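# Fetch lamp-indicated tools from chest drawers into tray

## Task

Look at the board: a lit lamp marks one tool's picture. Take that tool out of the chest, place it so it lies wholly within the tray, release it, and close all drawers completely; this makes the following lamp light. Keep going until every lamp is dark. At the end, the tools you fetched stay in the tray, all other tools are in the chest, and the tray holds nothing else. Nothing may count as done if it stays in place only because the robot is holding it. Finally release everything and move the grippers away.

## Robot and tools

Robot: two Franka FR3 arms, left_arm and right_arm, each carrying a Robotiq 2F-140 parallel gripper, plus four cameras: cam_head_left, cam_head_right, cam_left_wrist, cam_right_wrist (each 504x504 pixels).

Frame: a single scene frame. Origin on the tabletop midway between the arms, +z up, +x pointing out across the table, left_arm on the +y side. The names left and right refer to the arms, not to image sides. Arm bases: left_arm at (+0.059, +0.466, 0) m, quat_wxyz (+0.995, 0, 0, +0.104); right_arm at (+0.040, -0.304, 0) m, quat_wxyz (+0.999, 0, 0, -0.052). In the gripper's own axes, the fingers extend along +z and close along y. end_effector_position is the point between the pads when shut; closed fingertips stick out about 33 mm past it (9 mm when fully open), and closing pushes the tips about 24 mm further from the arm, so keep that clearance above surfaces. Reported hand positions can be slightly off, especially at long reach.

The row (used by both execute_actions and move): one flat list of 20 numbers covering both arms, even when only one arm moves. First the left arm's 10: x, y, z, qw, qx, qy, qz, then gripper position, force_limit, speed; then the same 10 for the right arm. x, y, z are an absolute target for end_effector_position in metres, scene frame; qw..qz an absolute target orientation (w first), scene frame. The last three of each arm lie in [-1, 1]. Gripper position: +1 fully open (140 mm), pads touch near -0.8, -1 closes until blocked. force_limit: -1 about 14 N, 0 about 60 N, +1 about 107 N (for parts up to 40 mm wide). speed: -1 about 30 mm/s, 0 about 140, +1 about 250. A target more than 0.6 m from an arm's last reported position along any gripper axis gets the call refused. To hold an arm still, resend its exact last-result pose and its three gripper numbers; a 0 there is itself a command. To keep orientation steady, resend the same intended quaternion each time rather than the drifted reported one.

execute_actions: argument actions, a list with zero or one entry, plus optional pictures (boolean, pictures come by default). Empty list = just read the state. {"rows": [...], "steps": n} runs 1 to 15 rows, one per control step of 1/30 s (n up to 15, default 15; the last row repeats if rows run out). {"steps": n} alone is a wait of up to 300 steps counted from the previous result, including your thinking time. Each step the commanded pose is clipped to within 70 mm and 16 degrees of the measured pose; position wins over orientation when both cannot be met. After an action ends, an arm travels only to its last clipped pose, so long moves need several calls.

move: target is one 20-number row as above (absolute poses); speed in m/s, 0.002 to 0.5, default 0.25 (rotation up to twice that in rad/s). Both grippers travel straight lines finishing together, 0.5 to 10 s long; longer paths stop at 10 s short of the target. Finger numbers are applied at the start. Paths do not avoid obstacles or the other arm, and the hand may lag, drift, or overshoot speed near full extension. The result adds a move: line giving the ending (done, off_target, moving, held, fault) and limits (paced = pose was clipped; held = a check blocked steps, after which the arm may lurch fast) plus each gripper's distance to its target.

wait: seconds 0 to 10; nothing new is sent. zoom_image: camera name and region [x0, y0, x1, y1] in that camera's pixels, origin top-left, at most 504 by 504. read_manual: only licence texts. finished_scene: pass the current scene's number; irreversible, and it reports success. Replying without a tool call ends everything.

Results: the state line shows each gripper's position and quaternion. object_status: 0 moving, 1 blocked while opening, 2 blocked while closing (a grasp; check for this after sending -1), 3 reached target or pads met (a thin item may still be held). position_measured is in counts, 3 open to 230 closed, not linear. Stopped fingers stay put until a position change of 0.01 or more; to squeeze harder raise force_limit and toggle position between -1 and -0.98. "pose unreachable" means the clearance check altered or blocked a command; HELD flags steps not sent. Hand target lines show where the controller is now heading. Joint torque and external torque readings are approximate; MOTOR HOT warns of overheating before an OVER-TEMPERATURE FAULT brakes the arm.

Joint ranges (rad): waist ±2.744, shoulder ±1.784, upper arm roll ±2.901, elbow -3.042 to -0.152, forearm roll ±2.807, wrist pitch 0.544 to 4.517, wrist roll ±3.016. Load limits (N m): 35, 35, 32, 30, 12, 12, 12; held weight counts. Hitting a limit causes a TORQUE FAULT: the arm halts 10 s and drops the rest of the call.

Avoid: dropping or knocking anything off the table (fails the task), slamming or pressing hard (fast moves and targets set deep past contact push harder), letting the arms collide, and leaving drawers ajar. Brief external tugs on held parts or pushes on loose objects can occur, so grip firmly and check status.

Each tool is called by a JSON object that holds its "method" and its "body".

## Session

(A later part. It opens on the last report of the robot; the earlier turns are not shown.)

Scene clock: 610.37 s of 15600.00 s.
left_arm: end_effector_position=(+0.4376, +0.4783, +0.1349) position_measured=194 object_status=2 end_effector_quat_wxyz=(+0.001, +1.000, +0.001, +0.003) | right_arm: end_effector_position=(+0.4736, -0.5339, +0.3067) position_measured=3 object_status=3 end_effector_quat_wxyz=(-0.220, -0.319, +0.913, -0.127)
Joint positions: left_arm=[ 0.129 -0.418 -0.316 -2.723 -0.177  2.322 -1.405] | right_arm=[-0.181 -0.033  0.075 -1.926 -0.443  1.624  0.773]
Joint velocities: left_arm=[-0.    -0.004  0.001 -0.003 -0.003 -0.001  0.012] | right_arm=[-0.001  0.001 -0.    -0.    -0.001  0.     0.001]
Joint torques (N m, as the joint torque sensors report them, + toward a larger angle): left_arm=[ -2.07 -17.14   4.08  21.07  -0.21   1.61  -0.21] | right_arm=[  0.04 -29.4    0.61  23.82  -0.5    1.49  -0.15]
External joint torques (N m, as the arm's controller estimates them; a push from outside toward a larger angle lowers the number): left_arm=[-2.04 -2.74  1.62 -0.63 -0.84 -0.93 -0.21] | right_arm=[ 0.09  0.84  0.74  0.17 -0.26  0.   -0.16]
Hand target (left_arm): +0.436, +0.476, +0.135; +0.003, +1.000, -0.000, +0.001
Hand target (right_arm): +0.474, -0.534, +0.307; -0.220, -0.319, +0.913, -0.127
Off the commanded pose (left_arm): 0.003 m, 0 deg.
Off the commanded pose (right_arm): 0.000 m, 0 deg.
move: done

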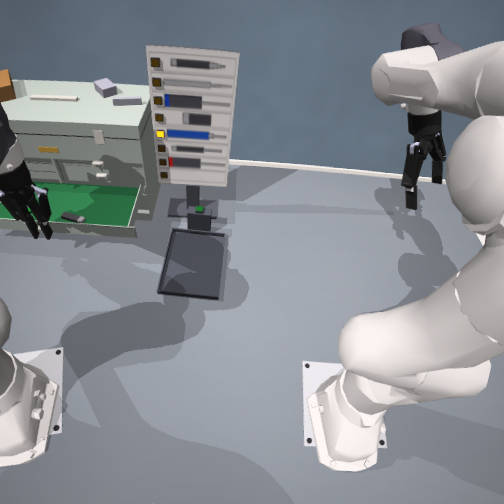

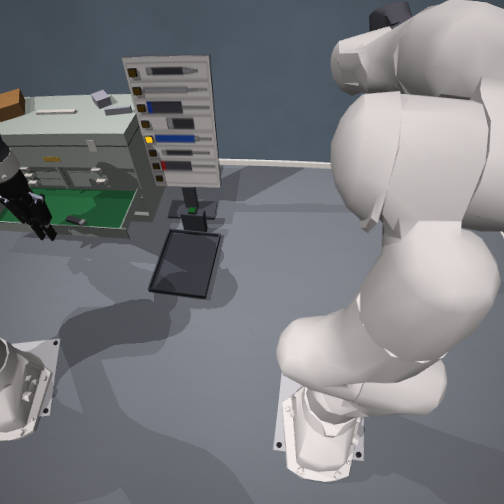

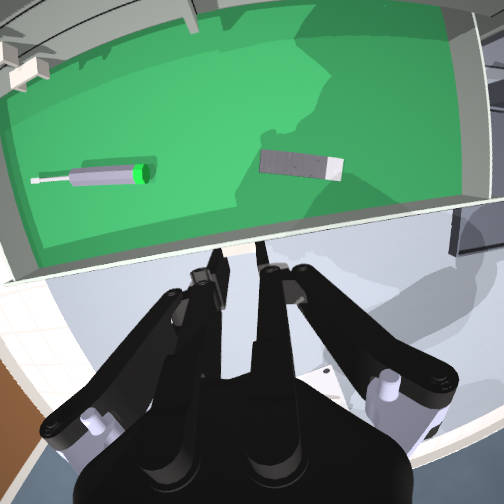

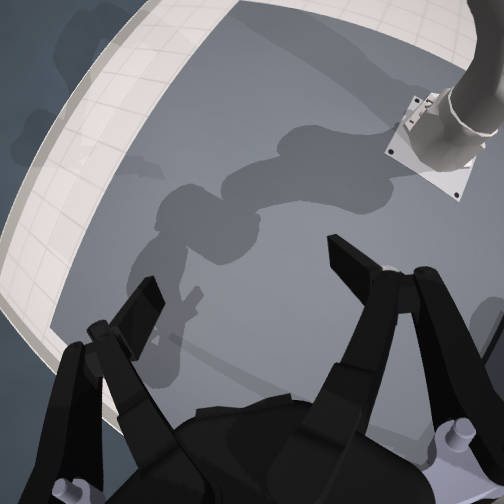

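{"method": "move", "body": {"target": [0.58,0.476,0.129,0,0.954,0,0.301,-1,0.3,-0.5,0.4736,-0.5339,0.3067,-0.220,-0.319,0.913,-0.127,1,0,0], "speed": 0.07}}

{"method": "move", "body": {"target": [0.596,0.475,0.129,0,0.954,0,0.301,-1,0.3,-0.5,0.4736,-0.5339,0.3067,-0.220,-0.319,0.913,-0.127,1,0,0], "speed": 0.02}}

{"method": "zoom_image", "body": {"camera": "cam_left_wrist", "region": [100, 160, 450, 300]}}

Scene clock: 625.47 s of 15600.00 s.
left_arm: end_effector_position=(+0.5773, +0.4757, +0.1216) position_measured=194 object_status=2 end_effector_quat_wxyz=(-0.002, +0.957, -0.007, +0.289) | right_arm: end_effector_position=(+0.4736, -0.5339, +0.3067) position_measured=3 object_status=3 end_effector_quat_wxyz=(-0.220, -0.319, +0.913, -0.127)
Joint positions: left_arm=[-0.513 -0.134  0.237 -2.848 -0.382  3.315 -1.222] | right_arm=[-0.181 -0.033  0.075 -1.926 -0.443  1.624  0.773]
Joint velocities: left_arm=[-0.296  0.     0.345 -0.018  0.136  0.047 -0.067] | right_arm=[-0.    -0.    -0.     0.001 -0.001  0.    -0.001]
Joint torques (N m, as the joint torque sensors report them, + toward a larger angle): left_arm=[  0.05 -20.66   3.14  16.06   1.27   5.14   0.15] | right_arm=[ -0.46 -29.57   0.89  23.64  -0.51   1.46  -0.1 ]
External joint torques (N m, as the arm's controller estimates them; a push from outside toward a larger angle lowers the number): left_arm=[-0.05 -1.48  4.19 -1.09  0.48  1.71  0.14] | right_arm=[-0.42  0.63  1.   -0.01 -0.28 -0.04 -0.11]
Hand target (left_arm): +0.581, +0.479, +0.125; -0.001, +0.955, +0.000, +0.296
Hand target (right_arm): +0.474, -0.534, +0.307; -0.220, -0.319, +0.913, -0.127
Off the commanded pose (left_arm): 0.008 m, 2 deg.
Off the commanded pose (right_arm): 0.000 m, 0 deg.
After step 90, 7.33 s passed at rest.
move: off_target (left_arm)

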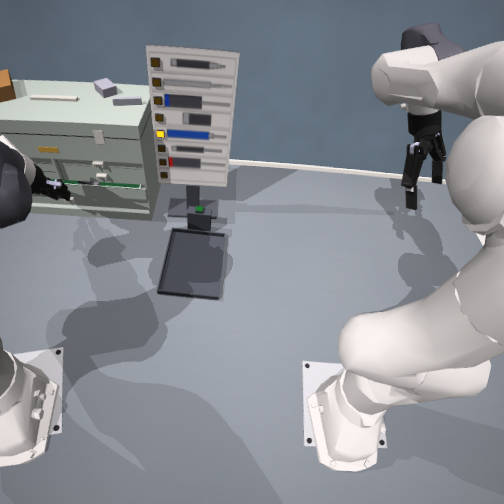

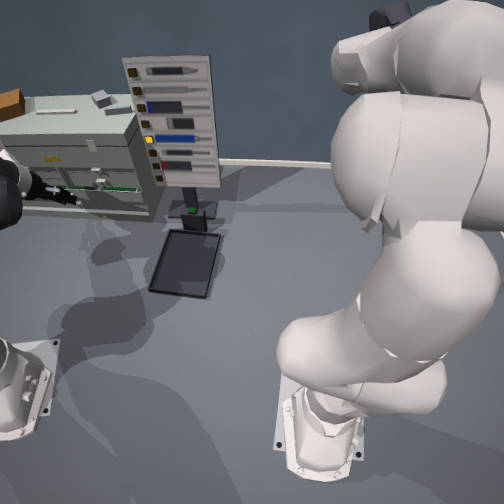

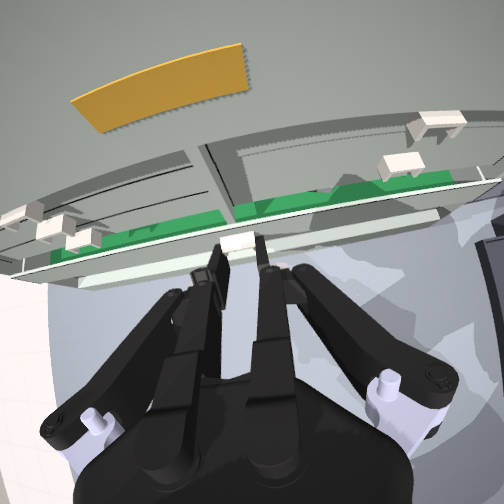

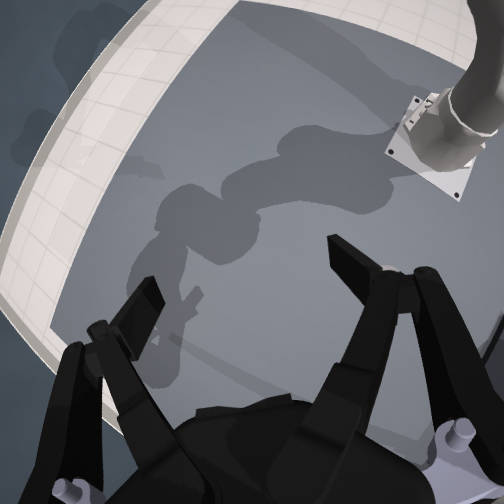

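Scene clock: 626.70 s of 15600.00 s.
left_arm: end_effector_position=(+0.5893, +0.4751, +0.1216) position_measured=194 object_status=2 end_effector_quat_wxyz=(-0.000, +0.957, -0.003, +0.290) | right_arm: end_effector_position=(+0.4736, -0.5339, +0.3067) position_measured=3 object_status=3 end_effector_quat_wxyz=(-0.220, -0.319, +0.913, -0.127)
Joint positions: left_arm=[-0.581 -0.103  0.308 -2.814 -0.367  3.315 -1.241] | right_arm=[-0.181 -0.033  0.075 -1.926 -0.443  1.624  0.773]
Joint velocities: left_arm=[-0.046  0.003  0.05   0.     0.01   0.003 -0.008] | right_arm=[-0.001  0.001  0.    -0.001  0.    -0.    -0.001]
Joint torques (N m, as the joint torque sensors report them, + toward a larger angle): left_arm=[ -1.71 -21.42   1.74  21.61   1.49   5.57  -0.27] | right_arm=[ -0.1  -29.45   0.8   23.87  -0.52   1.5   -0.13]
External joint torques (N m, as the arm's controller estimates them; a push from outside toward a larger angle lowers the number): left_arm=[-1.74 -1.74  2.64  4.53  0.66  2.18 -0.28] | right_arm=[-0.05  0.71  0.93  0.27 -0.29  0.01 -0.14]
Hand target (left_arm): +0.596, +0.475, +0.129; -0.000, +0.954, +0.000, +0.300
Hand target (right_arm): +0.474, -0.534, +0.307; -0.220, -0.319, +0.913, -0.127
Off the commanded pose (left_arm): 0.010 m, 1 deg.
Off the commanded pose (right_arm): 0.000 m, 0 deg.
move: off_target (left_arm)

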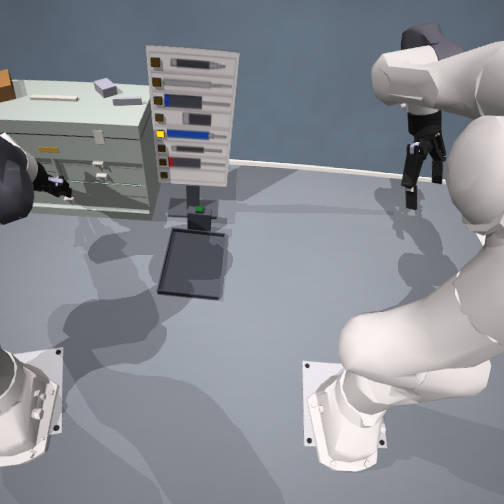

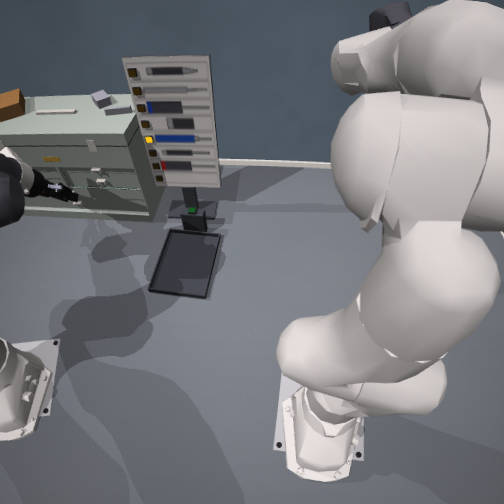

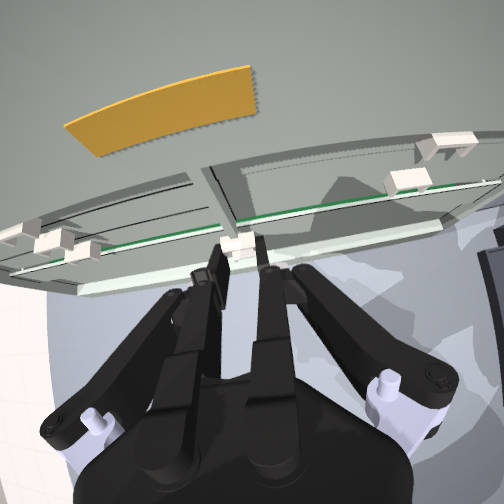

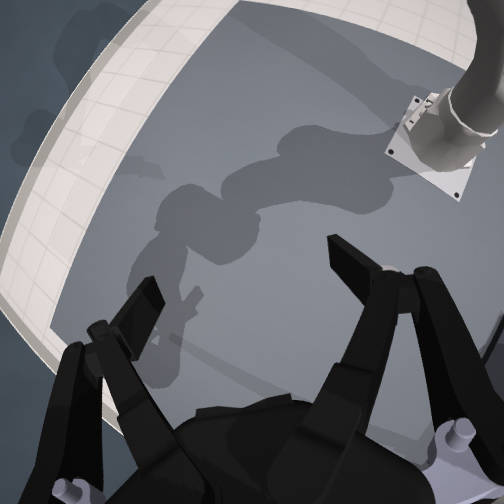

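Region (100, 160, 450, 300) of cam_left_wrist's 504x504 image, scaled by 1.440, with more detail than that image has; it fills the top 202 rows of this view, and the rest is white.

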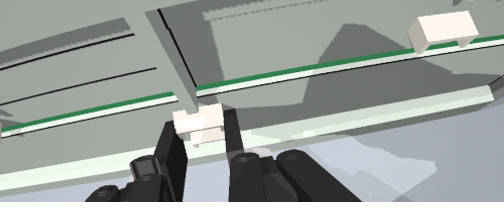

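Still ~6 mm open; fix z and push on.

{"method": "move", "body": {"target": [0.597,0.475,0.122,0,0.956,0,0.293,-1,0.3,-0.5,0.4736,-0.5339,0.3067,-0.220,-0.319,0.913,-0.127,1,0,0], "speed": 0.015}}

{"method": "zoom_image", "body": {"camera": "cam_left_wrist", "region": [100, 160, 450, 300]}}

Scene clock: 636.20 s of 15600.00 s.
left_arm: end_effector_position=(+0.5953, +0.4749, +0.1214) position_measured=194 object_status=2 end_effector_quat_wxyz=(-0.001, +0.957, -0.003, +0.291) | right_arm: end_effector_position=(+0.4736, -0.5339, +0.3067) position_measured=3 object_status=3 end_effector_quat_wxyz=(-0.220, -0.319, +0.913, -0.127)
Joint positions: left_arm=[-0.613 -0.087  0.342 -2.797 -0.356  3.316 -1.25 ] | right_arm=[-0.181 -0.033  0.075 -1.926 -0.443  1.624  0.773]
Joint velocities: left_arm=[-0.039 -0.001  0.042  0.     0.012 -0.001 -0.012] | right_arm=[ 0.001 -0.     0.001 -0.    -0.     0.     0.001]
Joint torques (N m, as the joint torque sensors report them, + toward a larger angle): left_arm=[ -1.25 -19.16   0.36  19.65   1.27   4.    -0.3 ] | right_arm=[ -0.09 -29.53   0.64  23.51  -0.51   1.47  -0.16]
External joint torques (N m, as the arm's controller estimates them; a push from outside toward a larger angle lowers the number): left_arm=[-1.29  0.88  1.18  2.49  0.45  0.59 -0.31] | right_arm=[-0.15  0.58  0.64 -0.07 -0.28 -0.02 -0.17]
Hand target (left_arm): +0.597, +0.475, +0.122; -0.001, +0.956, +0.000, +0.293
Hand target (right_arm): +0.474, -0.534, +0.307; -0.220, -0.319, +0.913, -0.127
Off the commanded pose (left_arm): 0.002 m, 0 deg.
Off the commanded pose (right_arm): 0.000 m, 0 deg.
After step 90, 5.77 s passed at rest.
move: done

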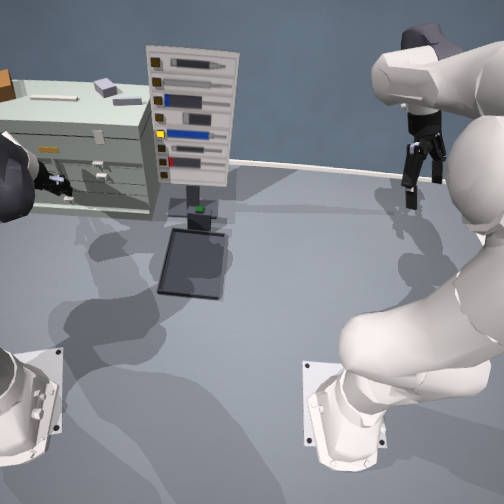

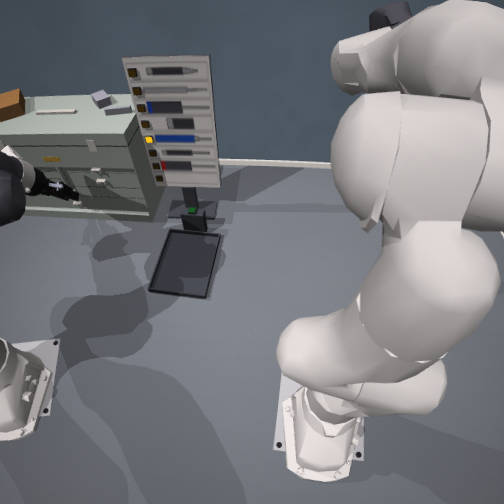

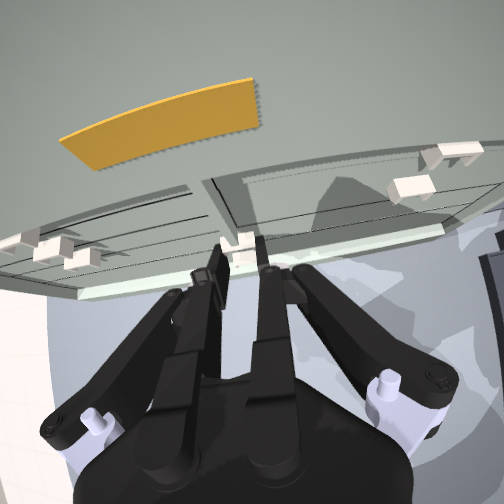

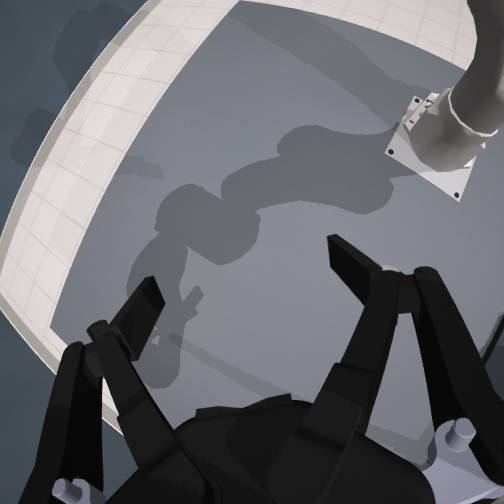

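Region (100, 160, 450, 300) of cam_left_wrist's 504x504 image, scaled by 1.440, with more detail than that image has; it fills the top 202 rows of this view, and the rest is white.

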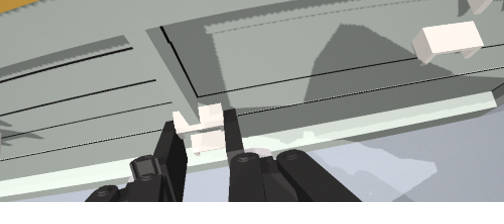

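{"method": "move", "body": {"target": [0.594,0.475,0.122,0,0.954,0,0.301,-0.12,0.3,0,0.4736,-0.5339,0.3067,-0.220,-0.319,0.913,-0.127,1,0,0], "speed": 0.004}}

{"method": "move", "body": {"target": [0.590,0.475,0.082,0,0.954,0,0.301,-0.12,0.3,0,0.4736,-0.5339,0.3067,-0.220,-0.319,0.913,-0.127,1,0,0], "speed": 0.04}}

{"method": "zoom_image", "body": {"camera": "cam_left_wrist", "region": [170, 160, 320, 280]}}

{"method": "zoom_image", "body": {"camera": "cam_head_right", "region": [20, 150, 140, 240]}}

Scene clock: 649.97 s of 15600.00 s.
left_arm: end_effector_position=(+0.5939, +0.4759, +0.1211) position_measured=144 object_status=3 end_effector_quat_wxyz=(-0.001, +0.954, -0.002, +0.299) | right_arm: end_effector_position=(+0.4736, -0.5339, +0.3067) position_measured=3 object_status=3 end_effector_quat_wxyz=(-0.220, -0.319, +0.913, -0.127)
Joint positions: left_arm=[-0.705 -0.088  0.447 -2.816 -0.302  3.353 -1.292] | right_arm=[-0.181 -0.033  0.075 -1.926 -0.443  1.624  0.773]
Joint velocities: left_arm=[-0.016 -0.     0.021 -0.001  0.011  0.006 -0.013] | right_arm=[ 0.001 -0.001  0.001  0.001 -0.    -0.001  0.   ]
Joint torques (N m, as the joint torque sensors report them, + toward a larger angle): left_arm=[ -2.25 -20.67   1.35  15.9    1.48   3.82  -0.14] | right_arm=[ -0.27 -29.62   0.78  23.81  -0.51   1.46  -0.1 ]
External joint torques (N m, as the arm's controller estimates them; a push from outside toward a larger angle lowers the number): left_arm=[-2.24 -2.05  2.4  -0.95  0.7   0.41 -0.16] | right_arm=[-0.3   0.64  0.82  0.18 -0.28 -0.03 -0.11]
Hand target (left_arm): +0.594, +0.475, +0.122; -0.000, +0.954, +0.000, +0.300
Hand target (right_arm): +0.474, -0.534, +0.307; -0.220, -0.319, +0.913, -0.127
Off the commanded pose (left_arm): 0.001 m, 0 deg.
Off the commanded pose (right_arm): 0.000 m, 0 deg.
After step 90, 7.90 s passed at rest.
move: done

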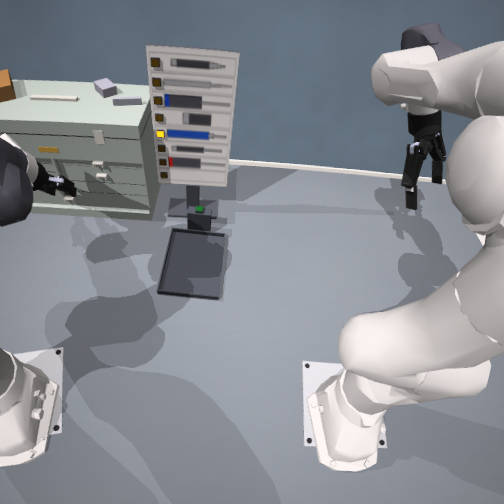

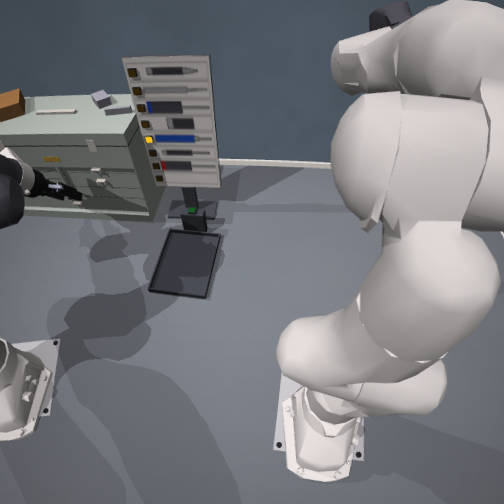

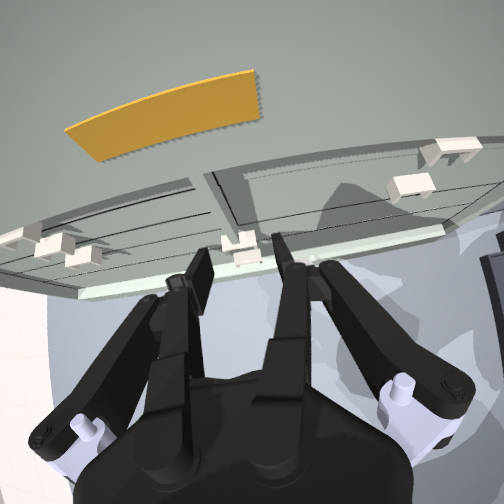

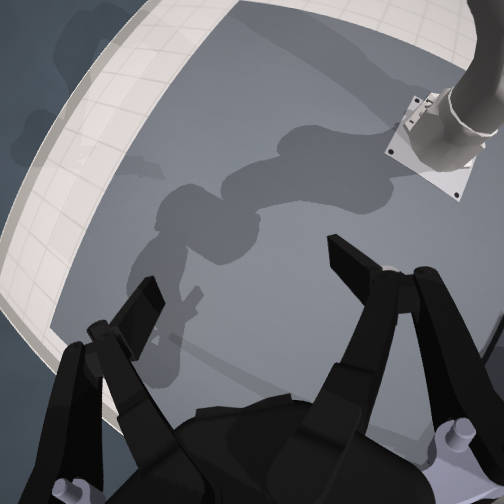

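Scene clock: 651.80 s of 15600.00 s.
left_arm: end_effector_position=(+0.5910, +0.4783, +0.0840) position_measured=144 object_status=3 end_effector_quat_wxyz=(-0.010, +0.954, -0.008, +0.301) | right_arm: end_effector_position=(+0.4736, -0.5339, +0.3067) position_measured=3 object_status=3 end_effector_quat_wxyz=(-0.220, -0.319, +0.913, -0.127)
Joint positions: left_arm=[-0.618  0.059  0.456 -2.827  0.095  3.494 -1.616] | right_arm=[-0.181 -0.033  0.075 -1.926 -0.443  1.624  0.773]
Joint velocities: left_arm=[ 0.047  0.001 -0.021  0.002  0.076  0.009 -0.085] | right_arm=[-0.    -0.     0.    -0.     0.001  0.    -0.   ]
Joint torques (N m, as the joint torque sensors report them, + toward a larger angle): left_arm=[  1.16 -21.32   0.16  14.37   0.57   3.95  -0.24] | right_arm=[ -0.41 -29.83   0.92  23.58  -0.52   1.5   -0.12]
External joint torques (N m, as the arm's controller estimates them; a push from outside toward a larger angle lowers the number): left_arm=[ 1.29  0.41 -0.37 -0.36  0.51  0.48 -0.26] | right_arm=[-0.41  0.32  0.99 -0.02 -0.3   0.01 -0.13]
Hand target (left_arm): +0.591, +0.478, +0.084; -0.006, +0.953, +0.001, +0.302
Hand target (right_arm): +0.474, -0.534, +0.307; -0.220, -0.319, +0.913, -0.127
Off the commanded pose (left_arm): 0.004 m, 2 deg.
Off the commanded pose (right_arm): 0.000 m, 0 deg.
move: off_target (left_arm)

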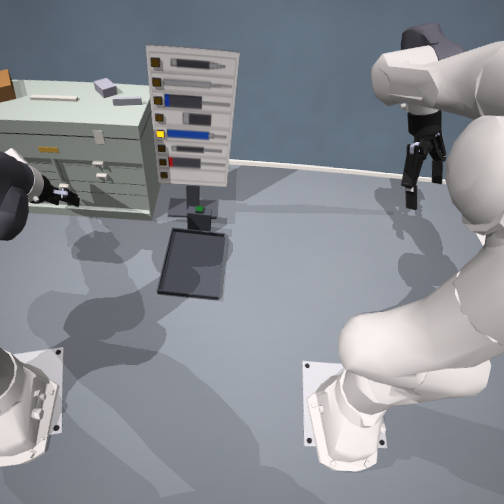

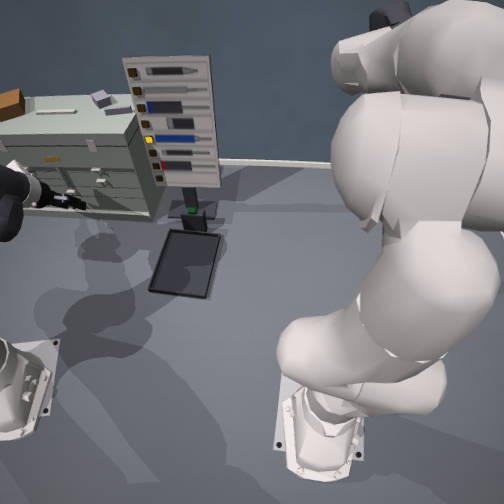

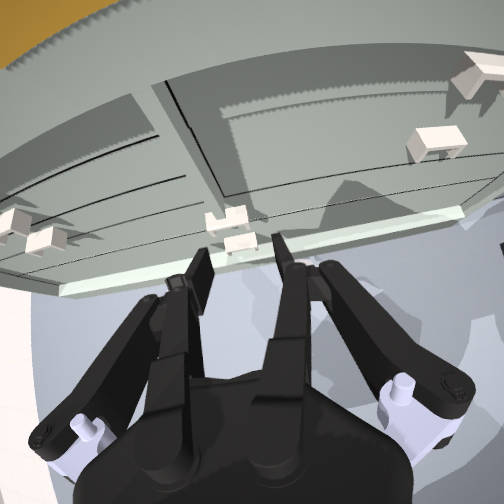

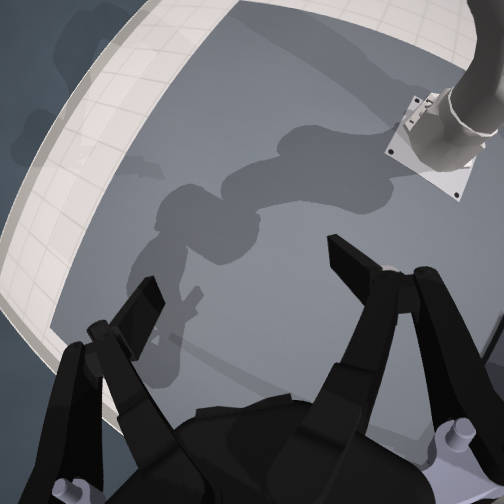

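Region (170, 160, 320, 280) of cam_left_wrist's 504x504 image, scaled by 3.360, with more detail than that image has; it fills the top 403 rows of this view, and the rest is white.

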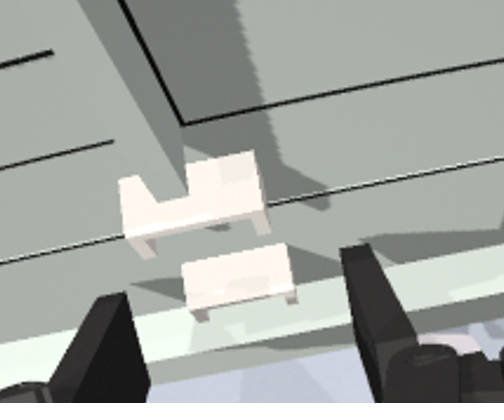

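Region (20, 150, 140, 240) of cam_head_right's 504x504 image, scaled by 4.200, with more detail than that image has; it fills the top 378 rows of this view, and the rest is white.

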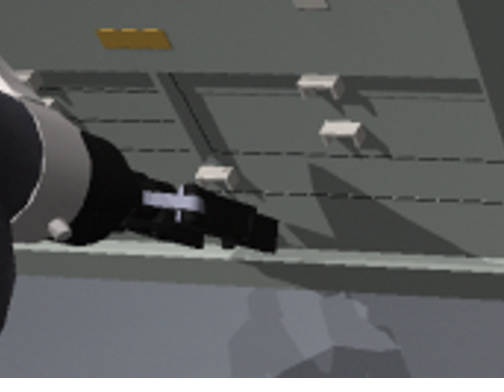

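{"method": "move", "body": {"target": [0.595,0.476,0.073,0,0.954,0,0.301,-0.12,0.3,0,0.4736,-0.5339,0.3067,-0.220,-0.319,0.913,-0.127,1,0,0], "speed": 0.015}}

{"method": "move", "body": {"target": [0.594,0.476,0.074,0,0.954,0,0.301,-1,0.3,-0.5,0.4736,-0.5339,0.3067,-0.220,-0.319,0.913,-0.127,1,0,0], "speed": 0.01}}

{"method": "zoom_image", "body": {"camera": "cam_left_wrist", "region": [170, 160, 320, 280]}}

Scene clock: 662.73 s of 15600.00 s.
left_arm: end_effector_position=(+0.5936, +0.4772, +0.0723) position_measured=144 object_status=3 end_effector_quat_wxyz=(-0.005, +0.954, -0.006, +0.299) | right_arm: end_effector_position=(+0.4736, -0.5339, +0.3067) position_measured=3 object_status=3 end_effector_quat_wxyz=(-0.220, -0.319, +0.913, -0.127)
Joint positions: left_arm=[-0.555  0.111  0.421 -2.808  0.193  3.523 -1.704] | right_arm=[-0.181 -0.033  0.075 -1.926 -0.443  1.624  0.773]
Joint velocities: left_arm=[ 0.038  0.001 -0.025  0.002  0.037  0.013 -0.049] | right_arm=[-0.001  0.    -0.001  0.001  0.    -0.    -0.   ]
Joint torques (N m, as the joint torque sensors report them, + toward a larger angle): left_arm=[  1.55 -24.16   0.9   14.98   0.47   3.8   -0.18] | right_arm=[ -0.28 -29.77   0.77  24.1   -0.49   1.46  -0.18]
External joint torques (N m, as the arm's controller estimates them; a push from outside toward a larger angle lowers the number): left_arm=[ 1.57 -0.8  -0.2   0.9   0.58  0.36 -0.19] | right_arm=[-0.18  0.42  0.95  0.48 -0.26 -0.02 -0.19]
Hand target (left_arm): +0.595, +0.477, +0.074; -0.002, +0.954, +0.000, +0.301
Hand target (right_arm): +0.474, -0.534, +0.307; -0.220, -0.319, +0.913, -0.127
Off the commanded pose (left_arm): 0.002 m, 1 deg.
Off the commanded pose (right_arm): 0.000 m, 0 deg.
After step 90, 6.90 s passed at rest.
move: done

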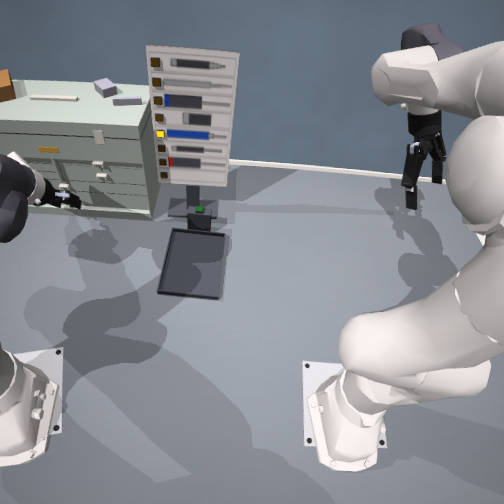

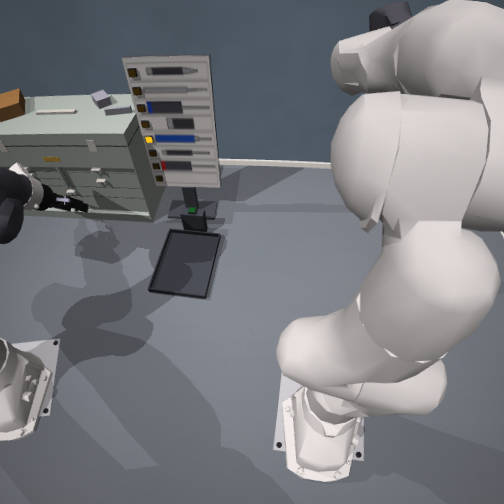

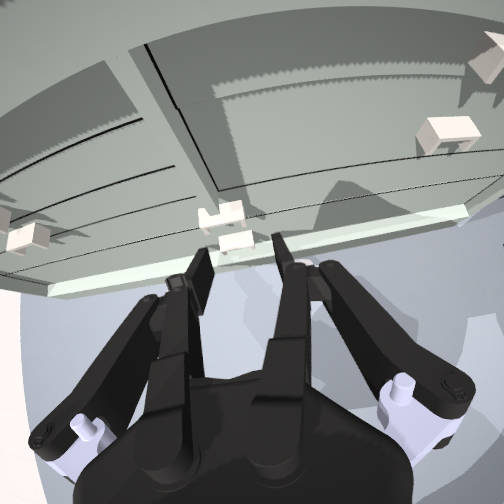

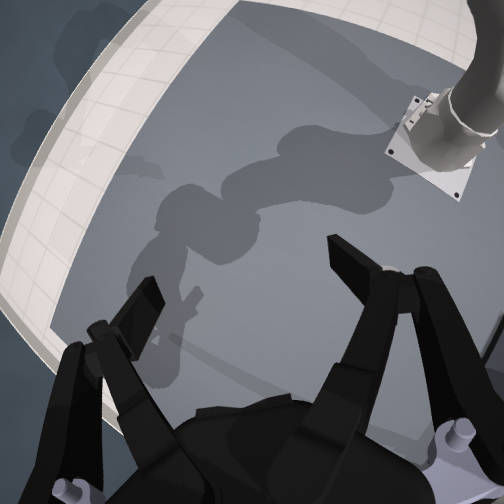

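Scene clock: 663.77 s of 15600.00 s.
left_arm: end_effector_position=(+0.5935, +0.4784, +0.0727) position_measured=194 object_status=2 end_effector_quat_wxyz=(-0.003, +0.954, -0.002, +0.299) | right_arm: end_effector_position=(+0.4736, -0.5339, +0.3067) position_measured=3 object_status=3 end_effector_quat_wxyz=(-0.220, -0.319, +0.913, -0.127)
Joint positions: left_arm=[-0.543  0.11   0.415 -2.808  0.205  3.524 -1.717] | right_arm=[-0.181 -0.033  0.075 -1.926 -0.443  1.624  0.773]
Joint velocities: left_arm=[ 0.007  0.001 -0.005 -0.001  0.005  0.001 -0.007] | right_arm=[ 0.001  0.    -0.     0.001 -0.    -0.    -0.   ]
Joint torques (N m, as the joint torque sensors report them, + toward a larger angle): left_arm=[  0.37 -25.92  -0.36  13.7    0.69   3.99  -0.45] | right_arm=[ -0.59 -29.64   1.06  23.5   -0.51   1.48  -0.16]
External joint torques (N m, as the arm's controller estimates them; a push from outside toward a larger angle lowers the number): left_arm=[ 0.36 -2.59 -1.46 -0.46  0.81  0.55 -0.46] | right_arm=[-0.58  0.51  1.15 -0.11 -0.28 -0.01 -0.17]
Hand target (left_arm): +0.594, +0.476, +0.074; -0.000, +0.954, -0.000, +0.301
Hand target (right_arm): +0.474, -0.534, +0.307; -0.220, -0.319, +0.913, -0.127
Off the commanded pose (left_arm): 0.003 m, 0 deg.
Off the commanded pose (right_arm): 0.000 m, 0 deg.
move: done

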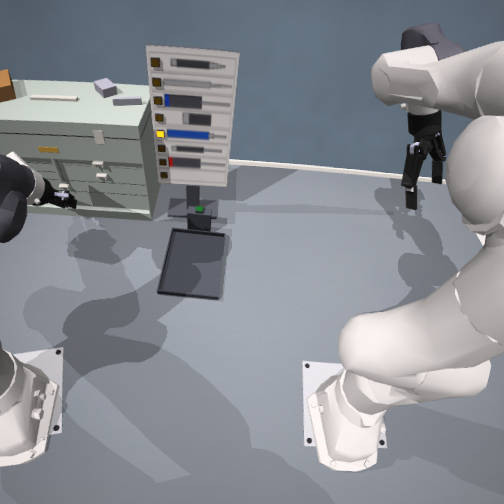

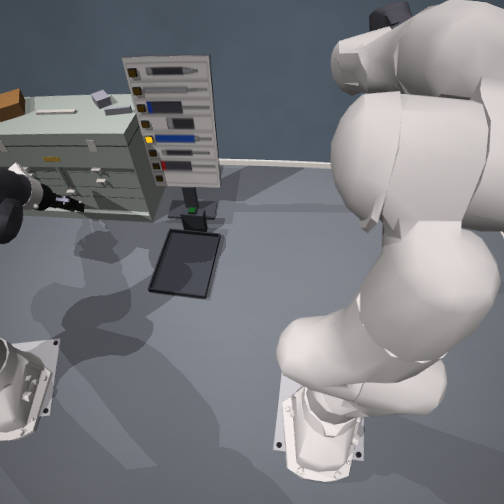

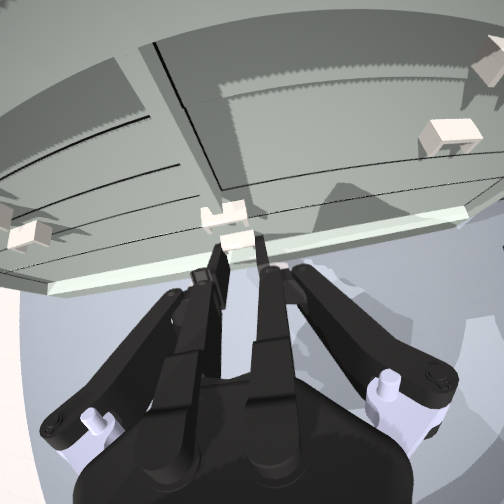

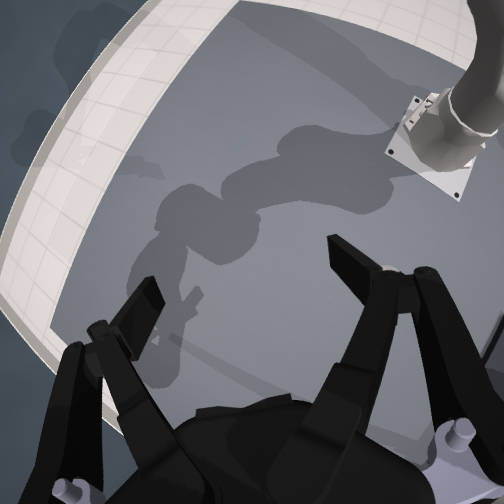

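Region (170, 160, 320, 280) of cam_left_wrist's 504x504 image, scaled by 3.360, with more detail than that image has; it fills the top 403 rows of this view, and the rest is white.

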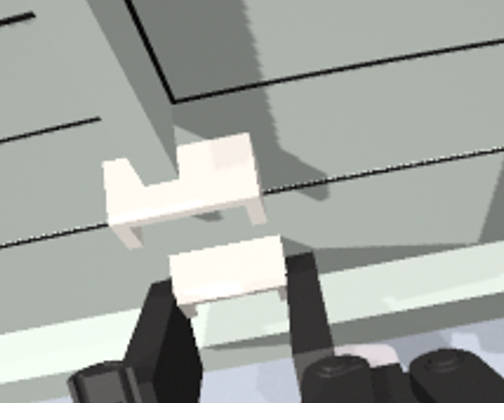

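{"method": "execute_actions", "body": {"actions": []}}

Scene clock: 698.40 s of 15600.00 s.
left_arm: end_effector_position=(+0.5935, +0.4784, +0.0727) position_measured=194 object_status=2 end_effector_quat_wxyz=(-0.003, +0.954, -0.001, +0.299) | right_arm: end_effector_position=(+0.4736, -0.5339, +0.3067) position_measured=3 object_status=3 end_effector_quat_wxyz=(-0.220, -0.319, +0.913, -0.127)
Joint positions: left_arm=[-0.542  0.11   0.414 -2.808  0.206  3.524 -1.719] | right_arm=[-0.181 -0.033  0.075 -1.926 -0.443  1.624  0.773]
Joint velocities: left_arm=[-0.    -0.002  0.001 -0.001  0.    -0.    -0.001] | right_arm=[ 0.    -0.001  0.    -0.001 -0.002  0.     0.   ]
Joint torques (N m, as the joint torque sensors report them, + toward a larger angle): left_arm=[  0.26 -25.89  -0.3   13.87   0.64   3.99  -0.42] | right_arm=[ -0.03 -29.36   1.29  23.62  -0.56   1.51  -0.1 ]
External joint torques (N m, as the arm's controller estimates them; a push from outside toward a larger angle lowers the number): left_arm=[ 0.23 -2.48 -1.41 -0.25  0.75  0.54 -0.44] | right_arm=[-0.06  0.74  1.34  0.08 -0.34  0.02 -0.11]
Hand target (left_arm): +0.594, +0.476, +0.074; -0.000, +0.954, -0.000, +0.301
Hand target (right_arm): +0.474, -0.534, +0.307; -0.220, -0.319, +0.913, -0.127
Off the commanded pose (left_arm): 0.003 m, 0 deg.
Off the commanded pose (right_arm): 0.000 m, 0 deg.
Steps of this call (steps 1 to 90: nothing new was sent; then 31.63 s passed at rest). Readings (end_effector_position | what the end effector reports):
1: left_arm (+0.5935, +0.4784, +0.0727) | right_arm (+0.4736, -0.5339, +0.3067) | left_arm position_measured=194 object_status=2 | right_arm position_measured=3 object_status=3
2: left_arm (+0.5935, +0.4784, +0.0727) | right_arm (+0.4736, -0.5339, +0.3067) | left_arm position_measured=194 object_status=2 | right_arm position_measured=3 object_status=3
4: left_arm (+0.5935, +0.4784, +0.0727) | right_arm (+0.4736, -0.5339, +0.3067) | left_arm position_measured=194 object_status=2 | right_arm position_measured=3 object_status=3
8: left_arm (+0.5935, +0.4784, +0.0727) | right_arm (+0.4736, -0.5339, +0.3067) | left_arm position_measured=194 object_status=2 | right_arm position_measured=3 object_status=3
90: the state above

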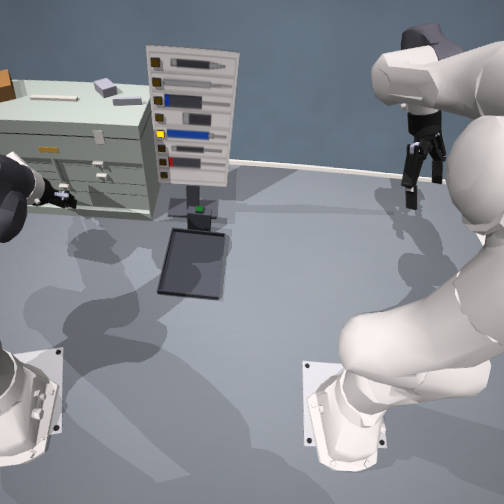

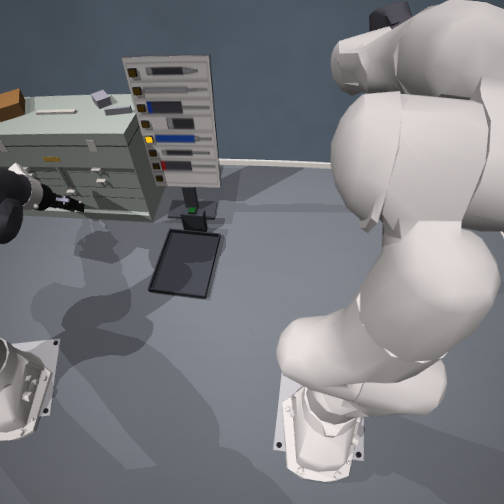

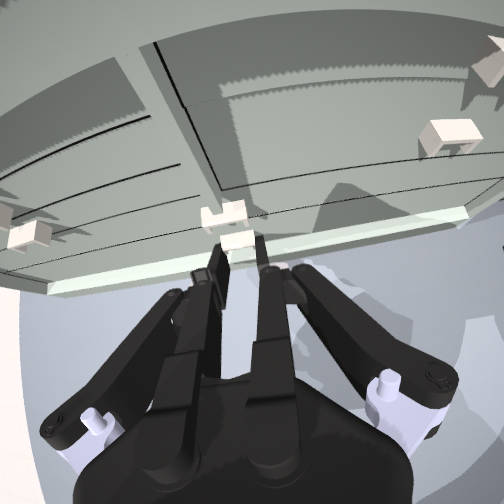

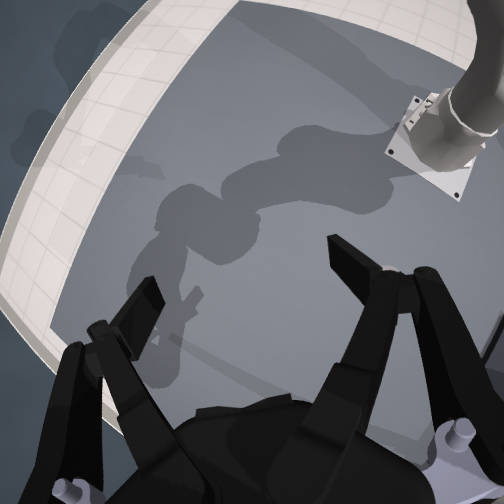

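{"method": "move", "body": {"target": [0.435,0.479,0.083,0,0.9997,0,0.026,-1,0.3,-0.5,0.4736,-0.5339,0.3067,-0.220,-0.319,0.913,-0.127,1,0,0], "speed": 0.06}}

Scene clock: 707.93 s of 15600.00 s.
left_arm: end_effector_position=(+0.4343, +0.4783, +0.0834) position_measured=194 object_status=2 end_effector_quat_wxyz=(+0.001, +1.000, +0.004, +0.028) | right_arm: end_effector_position=(+0.4736, -0.5339, +0.3067) position_measured=3 object_status=3 end_effector_quat_wxyz=(-0.220, -0.319, +0.913, -0.127)
Joint positions: left_arm=[-0.433 -0.334  0.293 -2.834  0.164  2.563 -1.66 ] | right_arm=[-0.181 -0.033  0.075 -1.926 -0.443  1.624  0.773]
Joint velocities: left_arm=[-0.001 -0.004 -0.001  0.003  0.    -0.019  0.   ] | right_arm=[ 0.001  0.001 -0.     0.001  0.    -0.     0.   ]
Joint torques (N m, as the joint torque sensors report them, + toward a larger angle): left_arm=[ -5.92 -18.27  -4.2   20.57  -1.08   1.61   0.18] | right_arm=[ -0.45 -29.89   0.67  23.95  -0.55   1.49  -0.06]
External joint torques (N m, as the arm's controller estimates them; a push from outside toward a larger angle lowers the number): left_arm=[-5.91 -3.19 -1.88  0.71 -1.6  -1.04  0.18] | right_arm=[-0.49  0.34  0.7   0.3  -0.32 -0.01 -0.07]
Hand target (left_arm): +0.432, +0.473, +0.084; +0.003, +1.000, -0.002, +0.025
Hand target (right_arm): +0.474, -0.534, +0.307; -0.220, -0.319, +0.913, -0.127
Off the commanded pose (left_arm): 0.001 m, 1 deg.
Off the commanded pose (right_arm): 0.000 m, 0 deg.
After step 90, 1.53 s passed at rest.
move: done

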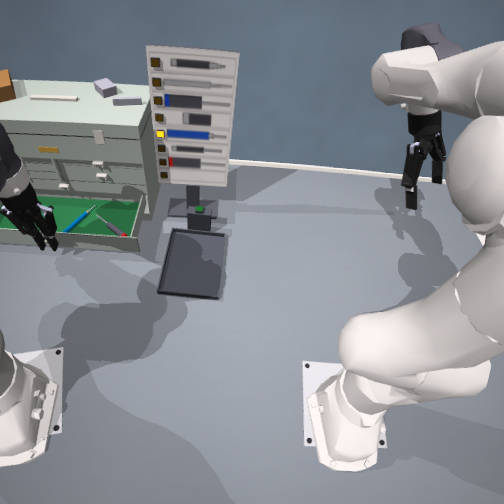

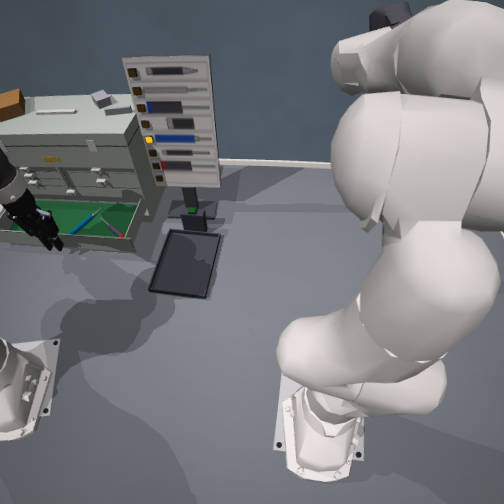

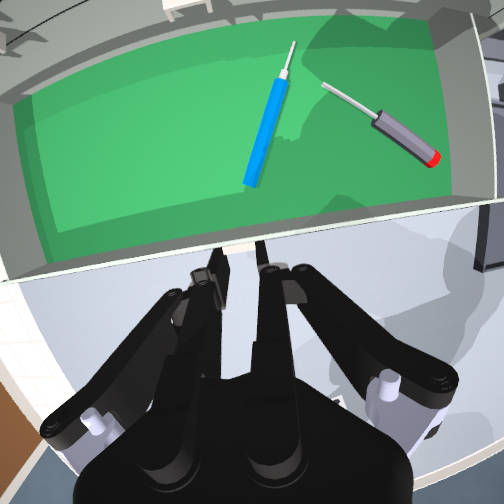

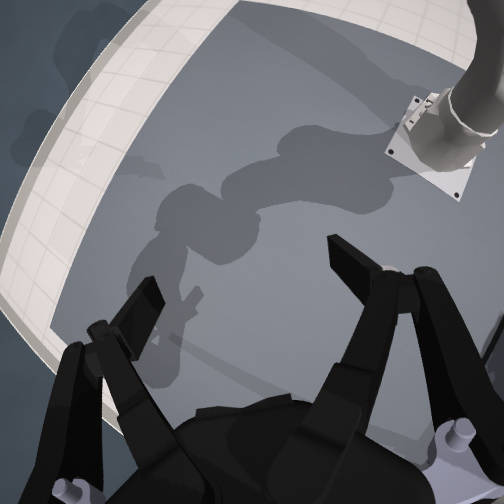

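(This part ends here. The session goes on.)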